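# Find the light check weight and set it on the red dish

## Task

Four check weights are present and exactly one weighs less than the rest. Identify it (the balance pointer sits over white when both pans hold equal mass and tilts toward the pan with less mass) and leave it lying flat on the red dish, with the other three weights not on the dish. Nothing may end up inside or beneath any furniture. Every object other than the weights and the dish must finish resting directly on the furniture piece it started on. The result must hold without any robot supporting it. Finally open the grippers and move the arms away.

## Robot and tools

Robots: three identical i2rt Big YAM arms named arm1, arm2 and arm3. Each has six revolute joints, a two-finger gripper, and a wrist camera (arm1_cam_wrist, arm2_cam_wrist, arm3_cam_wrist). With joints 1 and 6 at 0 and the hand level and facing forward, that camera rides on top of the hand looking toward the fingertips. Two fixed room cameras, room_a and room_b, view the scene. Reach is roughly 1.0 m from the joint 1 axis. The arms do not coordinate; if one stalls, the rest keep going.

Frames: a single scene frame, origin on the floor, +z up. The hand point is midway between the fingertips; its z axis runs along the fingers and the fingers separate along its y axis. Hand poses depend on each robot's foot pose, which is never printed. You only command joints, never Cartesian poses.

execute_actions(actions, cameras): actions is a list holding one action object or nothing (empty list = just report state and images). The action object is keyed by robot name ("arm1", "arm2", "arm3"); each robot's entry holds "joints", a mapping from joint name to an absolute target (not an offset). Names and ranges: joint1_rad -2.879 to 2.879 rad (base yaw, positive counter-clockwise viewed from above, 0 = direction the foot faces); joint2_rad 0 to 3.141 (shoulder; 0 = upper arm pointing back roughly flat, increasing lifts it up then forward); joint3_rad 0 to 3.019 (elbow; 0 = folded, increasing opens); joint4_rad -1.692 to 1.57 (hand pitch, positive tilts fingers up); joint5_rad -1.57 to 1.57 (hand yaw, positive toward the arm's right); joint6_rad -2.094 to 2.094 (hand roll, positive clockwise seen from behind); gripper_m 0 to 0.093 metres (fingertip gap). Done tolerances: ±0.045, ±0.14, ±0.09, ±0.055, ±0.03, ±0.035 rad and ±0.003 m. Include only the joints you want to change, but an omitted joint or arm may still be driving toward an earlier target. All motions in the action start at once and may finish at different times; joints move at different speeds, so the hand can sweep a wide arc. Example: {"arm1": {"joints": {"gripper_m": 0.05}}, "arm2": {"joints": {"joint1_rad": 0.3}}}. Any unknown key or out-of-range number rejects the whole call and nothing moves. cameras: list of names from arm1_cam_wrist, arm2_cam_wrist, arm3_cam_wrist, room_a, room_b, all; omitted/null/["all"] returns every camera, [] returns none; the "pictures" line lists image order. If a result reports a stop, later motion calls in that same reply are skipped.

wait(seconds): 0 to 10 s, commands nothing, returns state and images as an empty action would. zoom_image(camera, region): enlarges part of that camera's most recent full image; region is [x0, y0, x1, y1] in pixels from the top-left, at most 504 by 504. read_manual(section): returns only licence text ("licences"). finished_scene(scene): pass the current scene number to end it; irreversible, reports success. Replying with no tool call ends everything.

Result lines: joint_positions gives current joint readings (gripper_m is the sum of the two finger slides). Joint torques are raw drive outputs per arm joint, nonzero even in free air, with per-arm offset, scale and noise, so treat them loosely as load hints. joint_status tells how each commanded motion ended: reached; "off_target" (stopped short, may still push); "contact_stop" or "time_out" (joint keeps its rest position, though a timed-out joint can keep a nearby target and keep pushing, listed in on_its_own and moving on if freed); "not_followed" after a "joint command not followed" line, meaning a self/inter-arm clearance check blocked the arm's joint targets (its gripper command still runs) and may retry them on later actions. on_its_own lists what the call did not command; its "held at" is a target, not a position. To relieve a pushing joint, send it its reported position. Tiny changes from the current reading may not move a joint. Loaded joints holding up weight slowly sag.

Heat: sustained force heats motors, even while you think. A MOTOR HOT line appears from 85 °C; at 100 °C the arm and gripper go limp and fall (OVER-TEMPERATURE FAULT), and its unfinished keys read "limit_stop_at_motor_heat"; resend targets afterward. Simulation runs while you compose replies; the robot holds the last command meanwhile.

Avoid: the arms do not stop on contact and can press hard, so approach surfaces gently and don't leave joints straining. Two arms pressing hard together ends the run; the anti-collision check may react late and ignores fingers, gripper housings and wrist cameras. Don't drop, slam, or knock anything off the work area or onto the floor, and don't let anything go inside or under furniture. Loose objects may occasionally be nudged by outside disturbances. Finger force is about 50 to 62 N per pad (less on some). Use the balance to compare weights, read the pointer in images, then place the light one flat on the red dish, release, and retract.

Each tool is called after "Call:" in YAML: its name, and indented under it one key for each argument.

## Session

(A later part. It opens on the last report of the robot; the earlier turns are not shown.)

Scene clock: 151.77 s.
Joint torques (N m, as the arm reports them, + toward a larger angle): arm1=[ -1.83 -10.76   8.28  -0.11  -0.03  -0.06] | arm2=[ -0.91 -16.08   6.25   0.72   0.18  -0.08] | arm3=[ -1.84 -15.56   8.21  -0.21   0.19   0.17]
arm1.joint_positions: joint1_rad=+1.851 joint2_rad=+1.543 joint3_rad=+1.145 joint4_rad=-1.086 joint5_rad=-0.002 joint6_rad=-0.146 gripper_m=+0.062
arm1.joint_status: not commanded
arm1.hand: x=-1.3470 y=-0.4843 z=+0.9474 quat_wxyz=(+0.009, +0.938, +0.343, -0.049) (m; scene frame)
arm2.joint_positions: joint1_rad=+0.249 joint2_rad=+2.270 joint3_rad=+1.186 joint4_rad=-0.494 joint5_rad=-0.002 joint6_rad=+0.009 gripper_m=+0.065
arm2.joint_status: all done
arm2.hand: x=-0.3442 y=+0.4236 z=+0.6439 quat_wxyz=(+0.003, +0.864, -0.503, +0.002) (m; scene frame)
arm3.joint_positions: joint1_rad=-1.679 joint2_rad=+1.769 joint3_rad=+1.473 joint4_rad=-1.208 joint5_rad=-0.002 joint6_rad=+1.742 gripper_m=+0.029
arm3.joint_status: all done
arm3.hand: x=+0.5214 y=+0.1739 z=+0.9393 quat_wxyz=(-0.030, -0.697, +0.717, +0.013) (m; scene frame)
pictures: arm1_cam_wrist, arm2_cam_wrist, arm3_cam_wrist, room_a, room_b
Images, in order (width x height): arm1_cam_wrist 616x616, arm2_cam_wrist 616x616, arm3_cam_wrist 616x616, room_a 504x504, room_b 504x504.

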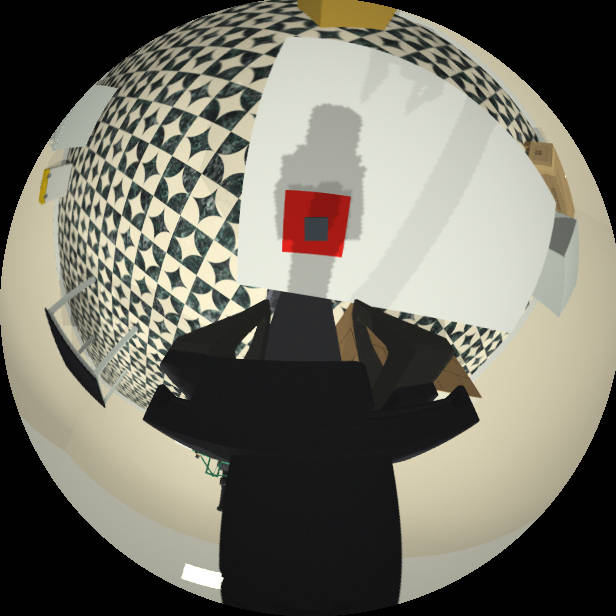

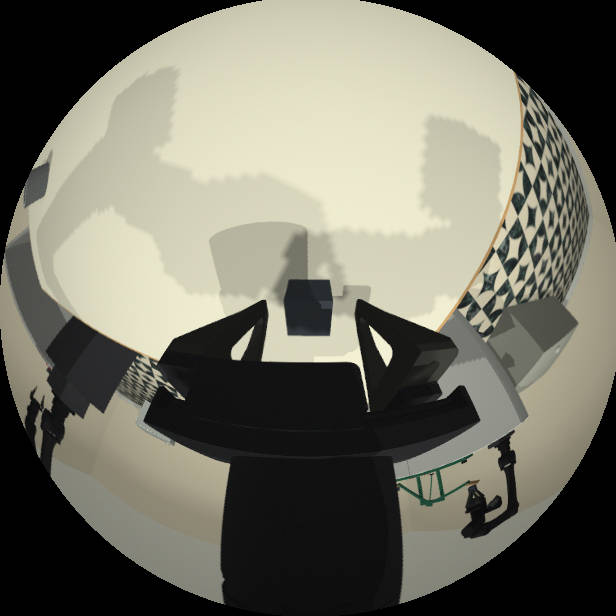

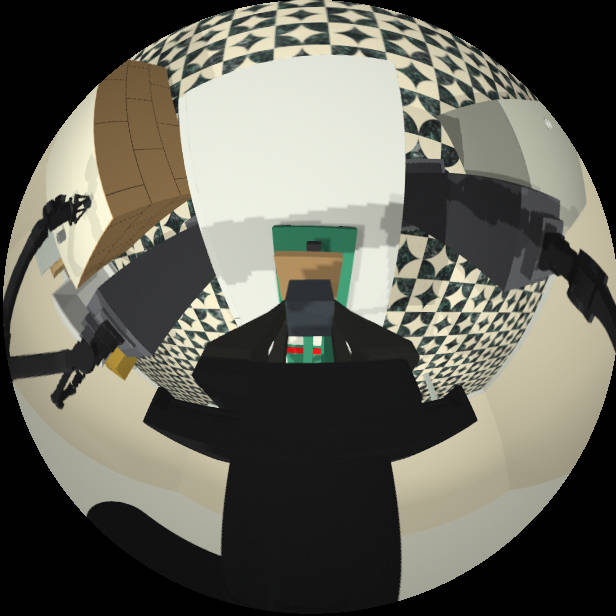

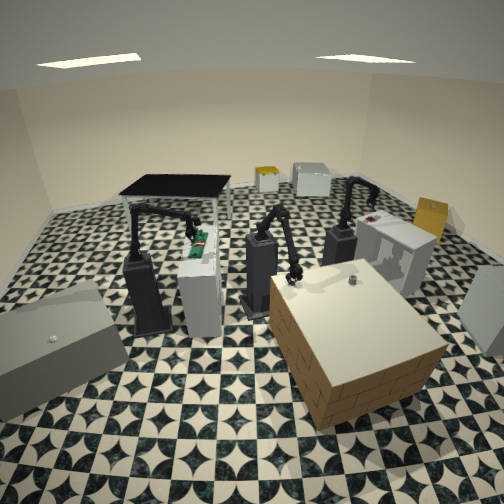

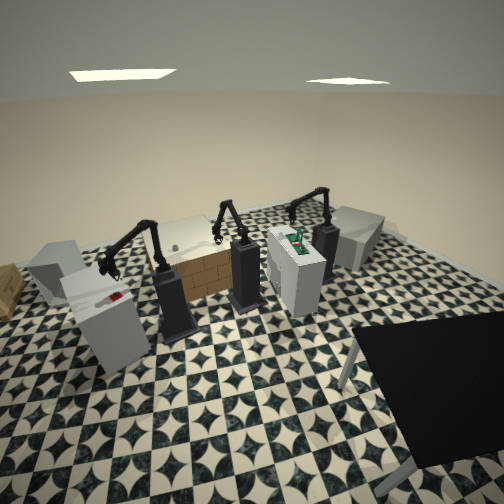

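Call:
execute_actions:
  actions:
    - {"arm3":{"joints":{"joint2_rad":1.895,"joint4_rad":-1.158}},"arm2":{"joints":{"joint2_rad":1.9}}}
  cameras: ["arm3_cam_wrist","room_a"]

Scene clock: 157.50 s.
Joint torques (N m, as the arm reports them, + toward a larger angle): arm1=[ -1.7  -11.01   8.3   -0.12  -0.06  -0.01] | arm2=[ -0.93 -13.66   9.03   1.15   0.19  -0.11] | arm3=[ -1.67 -16.17   7.81   0.38   0.27   0.17]
arm1.joint_positions: joint1_rad=+1.851 joint2_rad=+1.543 joint3_rad=+1.145 joint4_rad=-1.086 joint5_rad=-0.002 joint6_rad=-0.146 gripper_m=+0.062
arm1.joint_status: not commanded
arm1.hand: x=-1.3470 y=-0.4843 z=+0.9474 quat_wxyz=(+0.009, +0.938, +0.343, -0.049) (m; scene frame)
arm2.joint_positions: joint1_rad=+0.249 joint2_rad=+1.903 joint3_rad=+1.189 joint4_rad=-0.490 joint5_rad=-0.002 joint6_rad=+0.009 gripper_m=+0.065
arm2.joint_status: all done
arm2.hand: x=-0.3905 y=+0.5034 z=+0.8375 quat_wxyz=(-0.090, +0.850, -0.494, -0.160) (m; scene frame)
arm3.joint_positions: joint1_rad=-1.679 joint2_rad=+1.888 joint3_rad=+1.473 joint4_rad=-1.162 joint5_rad=-0.004 joint6_rad=+1.742 gripper_m=+0.029
arm3.joint_status: all done
arm3.hand: x=+0.5141 y=+0.1716 z=+0.8770 quat_wxyz=(-0.002, -0.697, +0.717, -0.009) (m; scene frame)
pictures: arm3_cam_wrist, room_a
Images, in order (width x height): arm3_cam_wrist 616x616, room_a 504x504.

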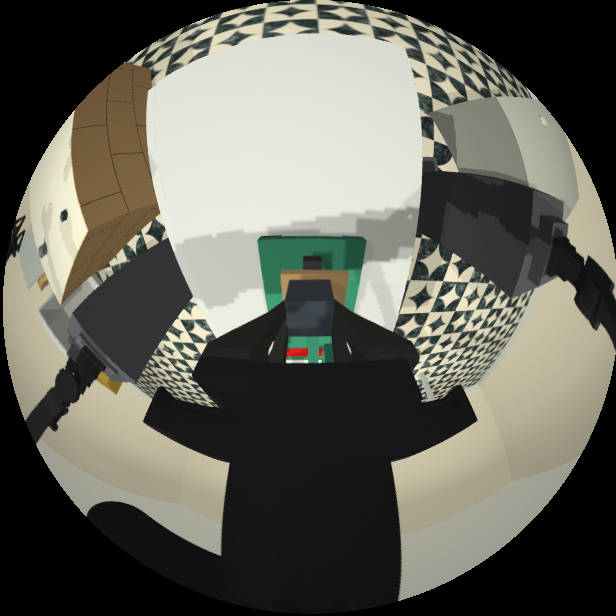

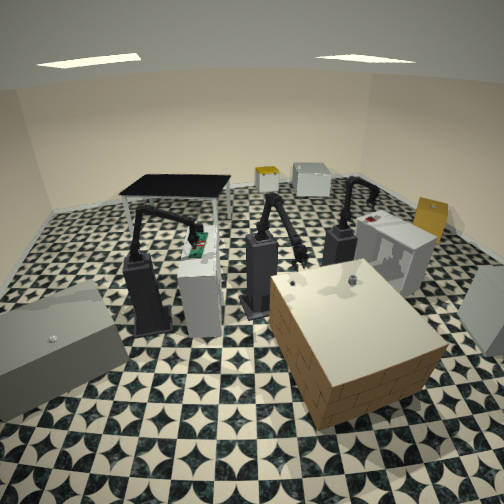

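Call:
zoom_image:
  camera: "arm3_cam_wrist"
  region: [230, 210, 390, 370]

Region (230, 210, 390, 370) of arm3_cam_wrist's 616x616 image, scaled by 3.150, with more detail than that image has.

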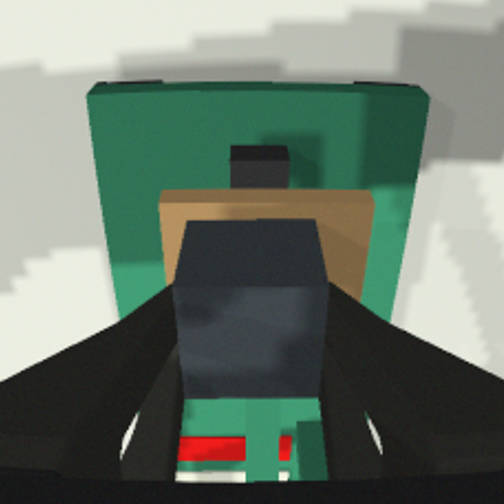

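Call:
execute_actions:
  actions:
    - {"arm3":{"joints":{"joint2_rad":1.912}},"arm2":{"joints":{"joint2_rad":1.5,"joint3_rad":1.2,"joint4_rad":-1.0}}}
  cameras: ["arm3_cam_wrist","room_b"]

Call:
zoom_image:
  camera: "arm3_cam_wrist"
  region: [230, 210, 390, 370]

Scene clock: 163.23 s.
Joint torques (N m, as the arm reports them, + toward a larger angle): arm1=[ -1.82 -11.     8.29  -0.09  -0.04  -0.03] | arm2=[ -0.8  -10.47   9.6    0.5    0.2   -0.11] | arm3=[ -1.79 -14.78   7.83   0.13   0.27   0.17]
arm1.joint_positions: joint1_rad=+1.851 joint2_rad=+1.543 joint3_rad=+1.145 joint4_rad=-1.086 joint5_rad=-0.002 joint6_rad=-0.146 gripper_m=+0.062
arm1.joint_status: not commanded
arm1.hand: x=-1.3470 y=-0.4843 z=+0.9474 quat_wxyz=(+0.009, +0.938, +0.343, -0.049) (m; scene frame)
arm2.joint_positions: joint1_rad=+0.249 joint2_rad=+1.504 joint3_rad=+1.189 joint4_rad=-0.994 joint5_rad=-0.002 joint6_rad=+0.009 gripper_m=+0.065
arm2.joint_status: all done
arm2.hand: x=-0.3425 y=+0.4209 z=+1.0080 quat_wxyz=(-0.064, +0.857, -0.498, -0.115) (m; scene frame)
arm3.joint_positions: joint1_rad=-1.679 joint2_rad=+1.888 joint3_rad=+1.473 joint4_rad=-1.162 joint5_rad=-0.004 joint6_rad=+1.742 gripper_m=+0.029
arm3.joint_status: all done
arm3.hand: x=+0.5141 y=+0.1716 z=+0.8770 quat_wxyz=(-0.002, -0.697, +0.717, -0.009) (m; scene frame)
pictures: arm3_cam_wrist, room_b
Images, in order (width x height): arm3_cam_wrist 616x616, room_b 504x504.

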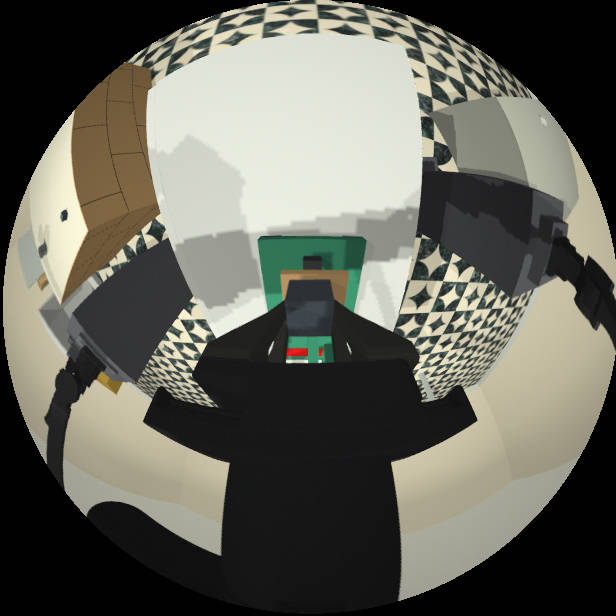

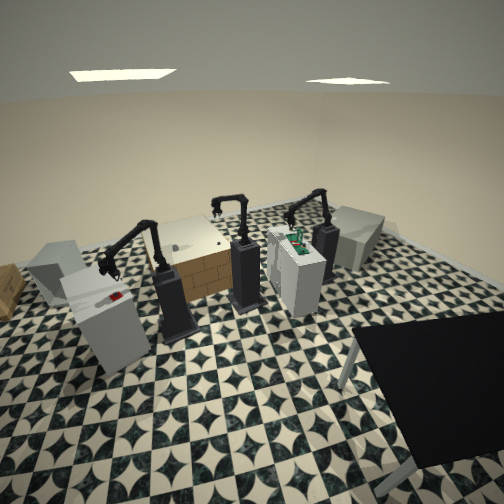

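Region (230, 210, 390, 370) of arm3_cam_wrist's 616x616 image, scaled by 3.150, with more detail than that image has.

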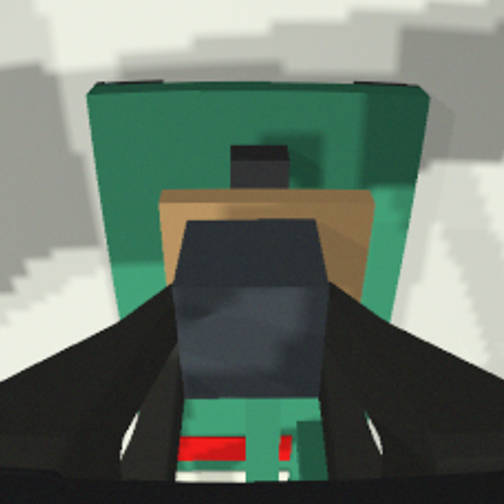

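Call:
execute_actions:
  actions:
    - {"arm3":{"joints":{"gripper_m":0.08}}}
  cameras: ["arm3_cam_wrist"]

Call:
execute_actions:
  actions:
    - {"arm3":{"joints":{"joint2_rad":1.68}}}
  cameras: ["arm3_cam_wrist","room_a","room_b"]

Scene clock: 165.93 s.
Joint torques (N m, as the arm reports them, + toward a larger angle): arm1=[ -1.61 -11.1    8.21  -0.24  -0.02  -0.05] | arm2=[ -0.8  -10.2    9.53   0.46   0.21  -0.09] | arm3=[ -1.84 -14.96   7.76   0.19   0.2    0.17]
arm1.joint_positions: joint1_rad=+1.851 joint2_rad=+1.543 joint3_rad=+1.145 joint4_rad=-1.086 joint5_rad=-0.002 joint6_rad=-0.146 gripper_m=+0.062
arm1.joint_status: not commanded
arm1.hand: x=-1.3470 y=-0.4843 z=+0.9474 quat_wxyz=(+0.009, +0.938, +0.343, -0.049) (m; scene frame)
arm2.joint_positions: joint1_rad=+0.249 joint2_rad=+1.504 joint3_rad=+1.189 joint4_rad=-0.994 joint5_rad=-0.002 joint6_rad=+0.009 gripper_m=+0.065
arm2.joint_status: not commanded
arm2.hand: x=-0.3425 y=+0.4209 z=+1.0080 quat_wxyz=(-0.064, +0.857, -0.498, -0.115) (m; scene frame)
arm3.joint_positions: joint1_rad=-1.679 joint2_rad=+1.888 joint3_rad=+1.473 joint4_rad=-1.162 joint5_rad=-0.002 joint6_rad=+1.742 gripper_m=+0.080
arm3.joint_status: all done
arm3.hand: x=+0.5141 y=+0.1719 z=+0.8770 quat_wxyz=(-0.001, -0.697, +0.717, -0.009) (m; scene frame)
pictures: arm3_cam_wrist
Images, in order (width x height): arm3_cam_wrist 616x616.

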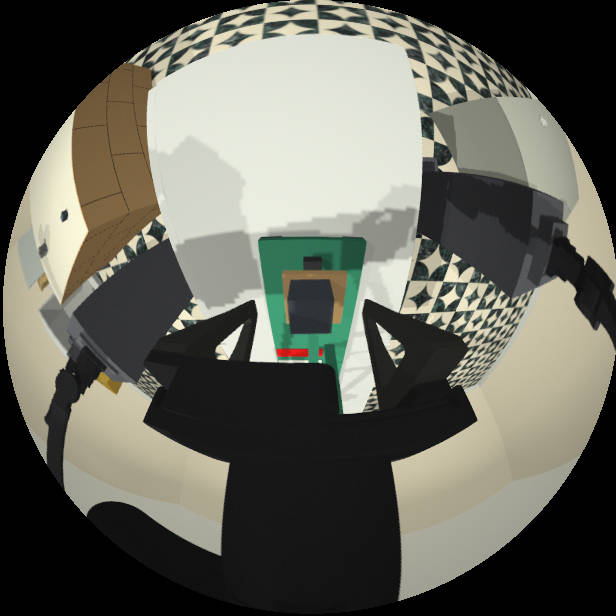

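Scene clock: 167.13 s.
Joint torques (N m, as the arm reports them, + toward a larger angle): arm1=[ -1.62 -10.89   8.28  -0.21  -0.05  -0.02] | arm2=[ -0.88 -10.26   9.57   0.5    0.2   -0.09] | arm3=[ -1.92 -12.56   8.68   0.66   0.2    0.15]
arm1.joint_positions: joint1_rad=+1.851 joint2_rad=+1.543 joint3_rad=+1.145 joint4_rad=-1.086 joint5_rad=-0.002 joint6_rad=-0.146 gripper_m=+0.062
arm1.joint_status: not commanded
arm1.hand: x=-1.3470 y=-0.4843 z=+0.9474 quat_wxyz=(+0.009, +0.938, +0.343, -0.049) (m; scene frame)
arm2.joint_positions: joint1_rad=+0.249 joint2_rad=+1.504 joint3_rad=+1.189 joint4_rad=-0.994 joint5_rad=-0.002 joint6_rad=+0.009 gripper_m=+0.065
arm2.joint_status: not commanded
arm2.hand: x=-0.3425 y=+0.4209 z=+1.0080 quat_wxyz=(-0.064, +0.857, -0.498, -0.115) (m; scene frame)
arm3.joint_positions: joint1_rad=-1.679 joint2_rad=+1.653 joint3_rad=+1.473 joint4_rad=-1.162 joint5_rad=-0.002 joint6_rad=+1.742 gripper_m=+0.080
arm3.joint_status: all done
arm3.hand: x=+0.5139 y=+0.1736 z=+1.0022 quat_wxyz=(-0.096, -0.692, +0.713, +0.061) (m; scene frame)
pictures: arm3_cam_wrist, room_a, room_b
Images, in order (width x height): arm3_cam_wrist 616x616, room_a 504x504, room_b 504x504.

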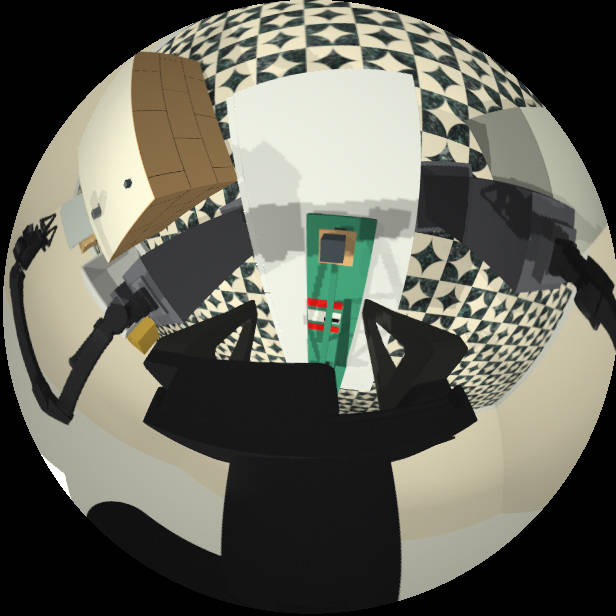

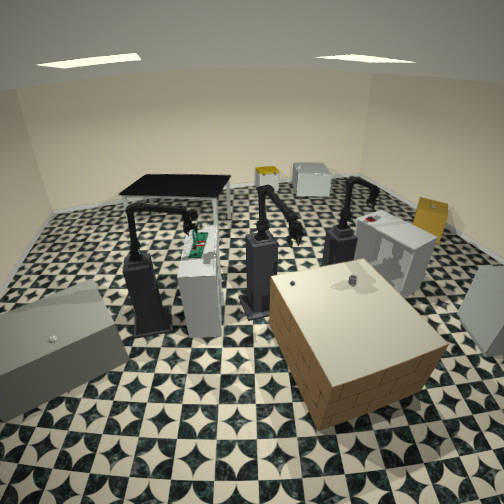

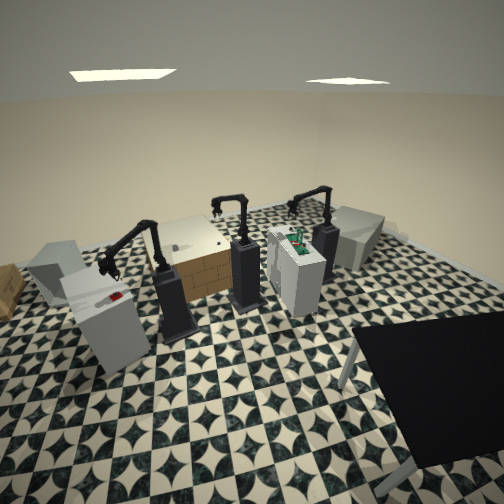

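Call:
zoom_image:
  camera: "arm3_cam_wrist"
  region: [280, 200, 400, 380]

Call:
execute_actions:
  actions: []
  cameras: ["arm3_cam_wrist"]

Call:
zoom_image:
  camera: "arm3_cam_wrist"
  region: [280, 200, 400, 380]

Region (280, 200, 400, 380) of arm3_cam_wrist's 616x616 image, scaled by 2.800, with more detail than that image has.

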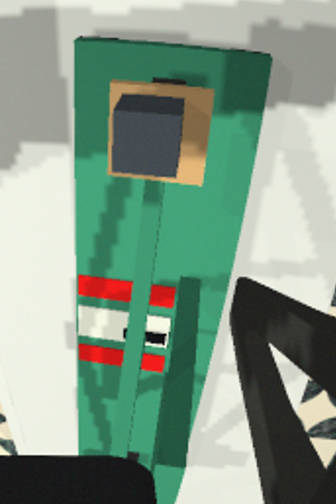

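Scene clock: 167.73 s.
Joint torques (N m, as the arm reports them, + toward a larger angle): arm1=[ -1.83 -10.93   8.26  -0.06  -0.05  -0.03] | arm2=[ -0.99 -10.07   9.57   0.48   0.19  -0.1 ] | arm3=[ -1.87 -12.22   8.73   0.61   0.19   0.14]
arm1.joint_positions: joint1_rad=+1.851 joint2_rad=+1.543 joint3_rad=+1.145 joint4_rad=-1.086 joint5_rad=-0.002 joint6_rad=-0.146 gripper_m=+0.062
arm1.joint_status: not commanded
arm1.hand: x=-1.3470 y=-0.4843 z=+0.9474 quat_wxyz=(+0.009, +0.938, +0.343, -0.049) (m; scene frame)
arm2.joint_positions: joint1_rad=+0.249 joint2_rad=+1.504 joint3_rad=+1.189 joint4_rad=-0.994 joint5_rad=-0.002 joint6_rad=+0.009 gripper_m=+0.065
arm2.joint_status: not commanded
arm2.hand: x=-0.3425 y=+0.4209 z=+1.0080 quat_wxyz=(-0.064, +0.857, -0.498, -0.115) (m; scene frame)
arm3.joint_positions: joint1_rad=-1.679 joint2_rad=+1.653 joint3_rad=+1.473 joint4_rad=-1.162 joint5_rad=-0.002 joint6_rad=+1.742 gripper_m=+0.080
arm3.joint_status: all done
arm3.hand: x=+0.5139 y=+0.1736 z=+1.0022 quat_wxyz=(-0.096, -0.692, +0.713, +0.061) (m; scene frame)
pictures: arm3_cam_wrist
Images, in order (width x height): arm3_cam_wrist 616x616.

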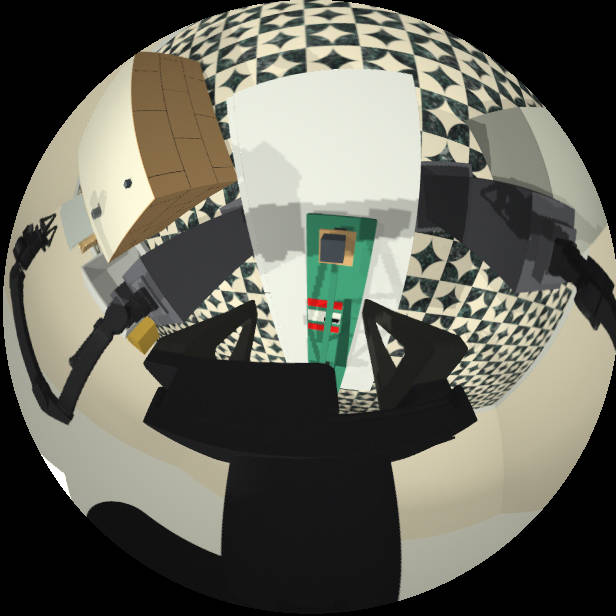

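Region (280, 200, 400, 380) of arm3_cam_wrist's 616x616 image, scaled by 2.800, with more detail than that image has.

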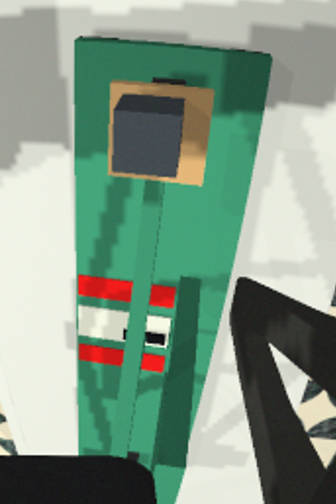

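Call:
execute_actions:
  actions:
    - {"arm3":{"joints":{"joint2_rad":1.3}},"arm1":{"joints":{"joint2_rad":1.2}},"arm2":{"joints":{"joint2_rad":1.3}}}

Scene clock: 170.97 s.
Joint torques (N m, as the arm reports them, + toward a larger angle): arm1=[-1.56 -7.4   9.63  0.51 -0.02 -0.04] | arm2=[-0.83 -7.84 10.12  0.89  0.2  -0.1 ] | arm3=[-1.95 -8.39  9.27  1.38  0.17  0.12]
arm1.joint_positions: joint1_rad=+1.851 joint2_rad=+1.197 joint3_rad=+1.142 joint4_rad=-1.086 joint5_rad=-0.002 joint6_rad=-0.146 gripper_m=+0.062
arm1.joint_status: all done
arm1.hand: x=-1.3263 y=-0.4720 z=+1.0923 quat_wxyz=(+0.044, +0.916, +0.336, -0.215) (m; scene frame)
arm2.joint_positions: joint1_rad=+0.249 joint2_rad=+1.301 joint3_rad=+1.189 joint4_rad=-0.995 joint5_rad=-0.002 joint6_rad=+0.009 gripper_m=+0.065
arm2.joint_status: all done
arm2.hand: x=-0.3348 y=+0.4076 z=+1.1020 quat_wxyz=(-0.113, +0.841, -0.489, -0.201) (m; scene frame)
arm3.joint_positions: joint1_rad=-1.679 joint2_rad=+1.289 joint3_rad=+1.473 joint4_rad=-1.162 joint5_rad=-0.002 joint6_rad=+1.742 gripper_m=+0.080
arm3.joint_status: all done
arm3.hand: x=+0.5701 y=+0.1841 z=+1.1868 quat_wxyz=(-0.240, -0.666, +0.687, +0.165) (m; scene frame)
pictures: arm1_cam_wrist, arm2_cam_wrist, arm3_cam_wrist, room_a, room_b
Images, in order (width x height): arm1_cam_wrist 616x616, arm2_cam_wrist 616x616, arm3_cam_wrist 616x616, room_a 504x504, room_b 504x504.

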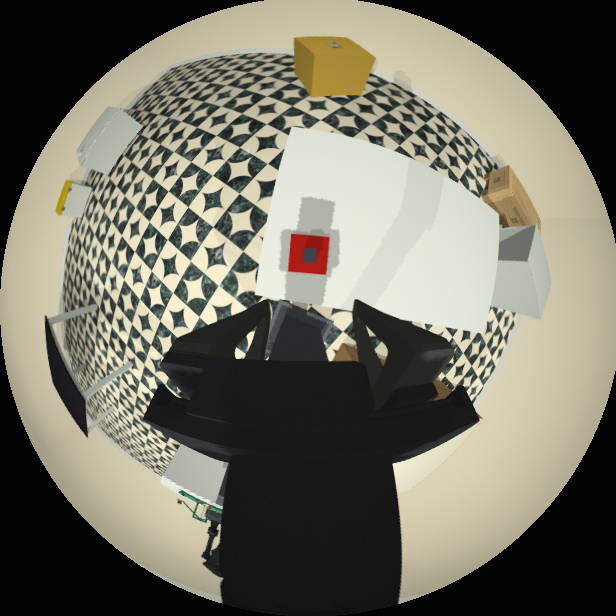

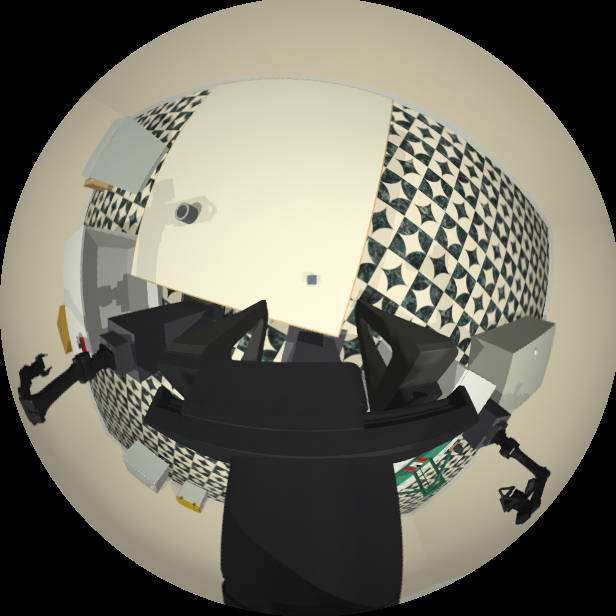

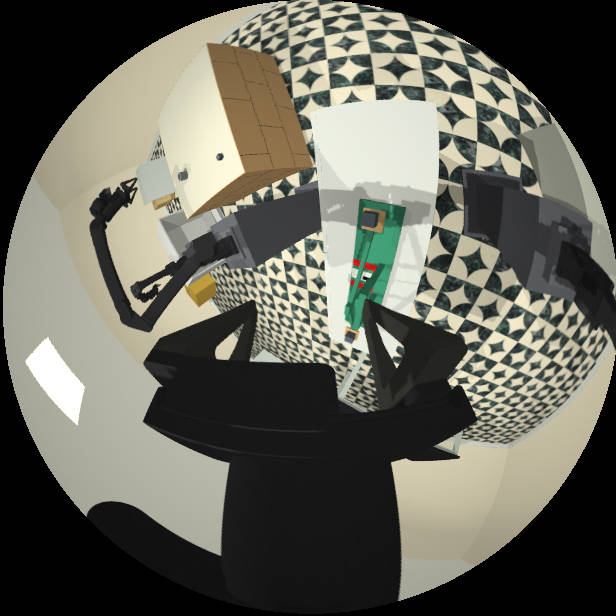

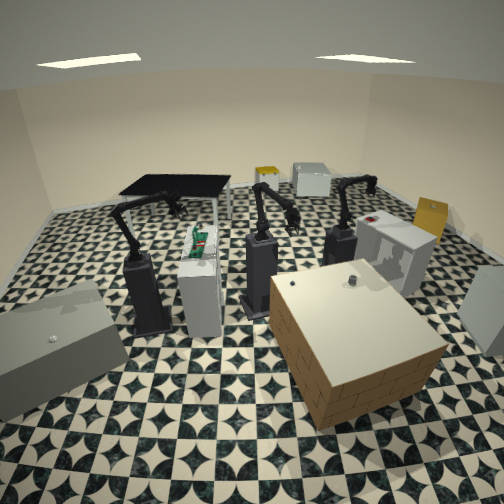

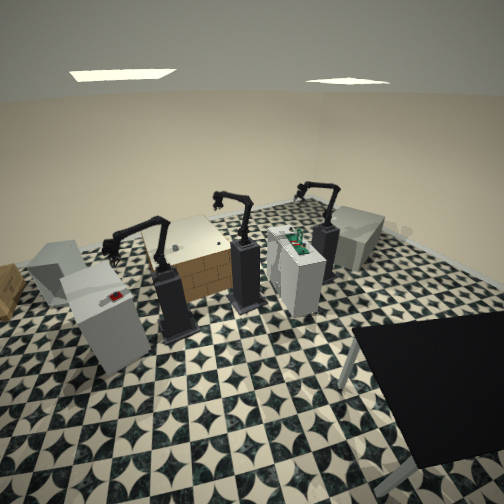

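Call:
zoom_image:
  camera: "arm3_cam_wrist"
  region: [320, 190, 430, 350]

Call:
zoom_image:
  camera: "arm1_cam_wrist"
  region: [270, 215, 350, 295]

Region (320, 190, 430, 350) of arm3_cam_wrist's 616x616 image, scaled by 3.150, with more detail than that image has; it fills the left 346 columns of this view, and the rest is white.

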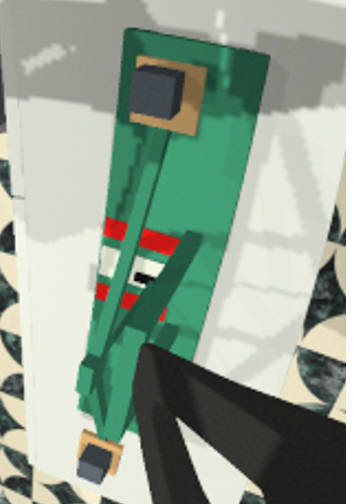

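Region (270, 215, 350, 295) of arm1_cam_wrist's 616x616 image, scaled by 6.300, with more detail than that image has.

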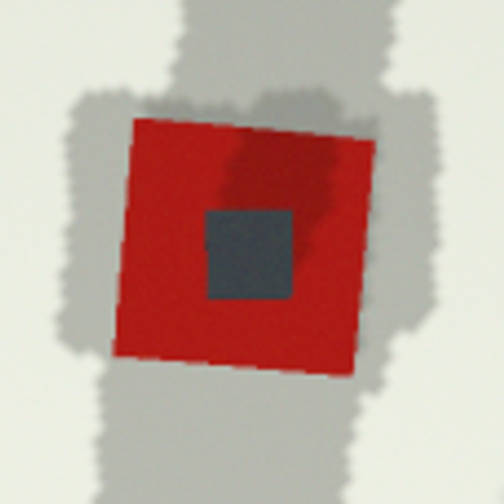

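Q and R leave the pointer over white, and P and R did too. That makes S the light weight, and it is already lying flat on the dish. All three arms are clear.

Call:
finished_scene:
  scene: 2

The scene is finished: the task was done.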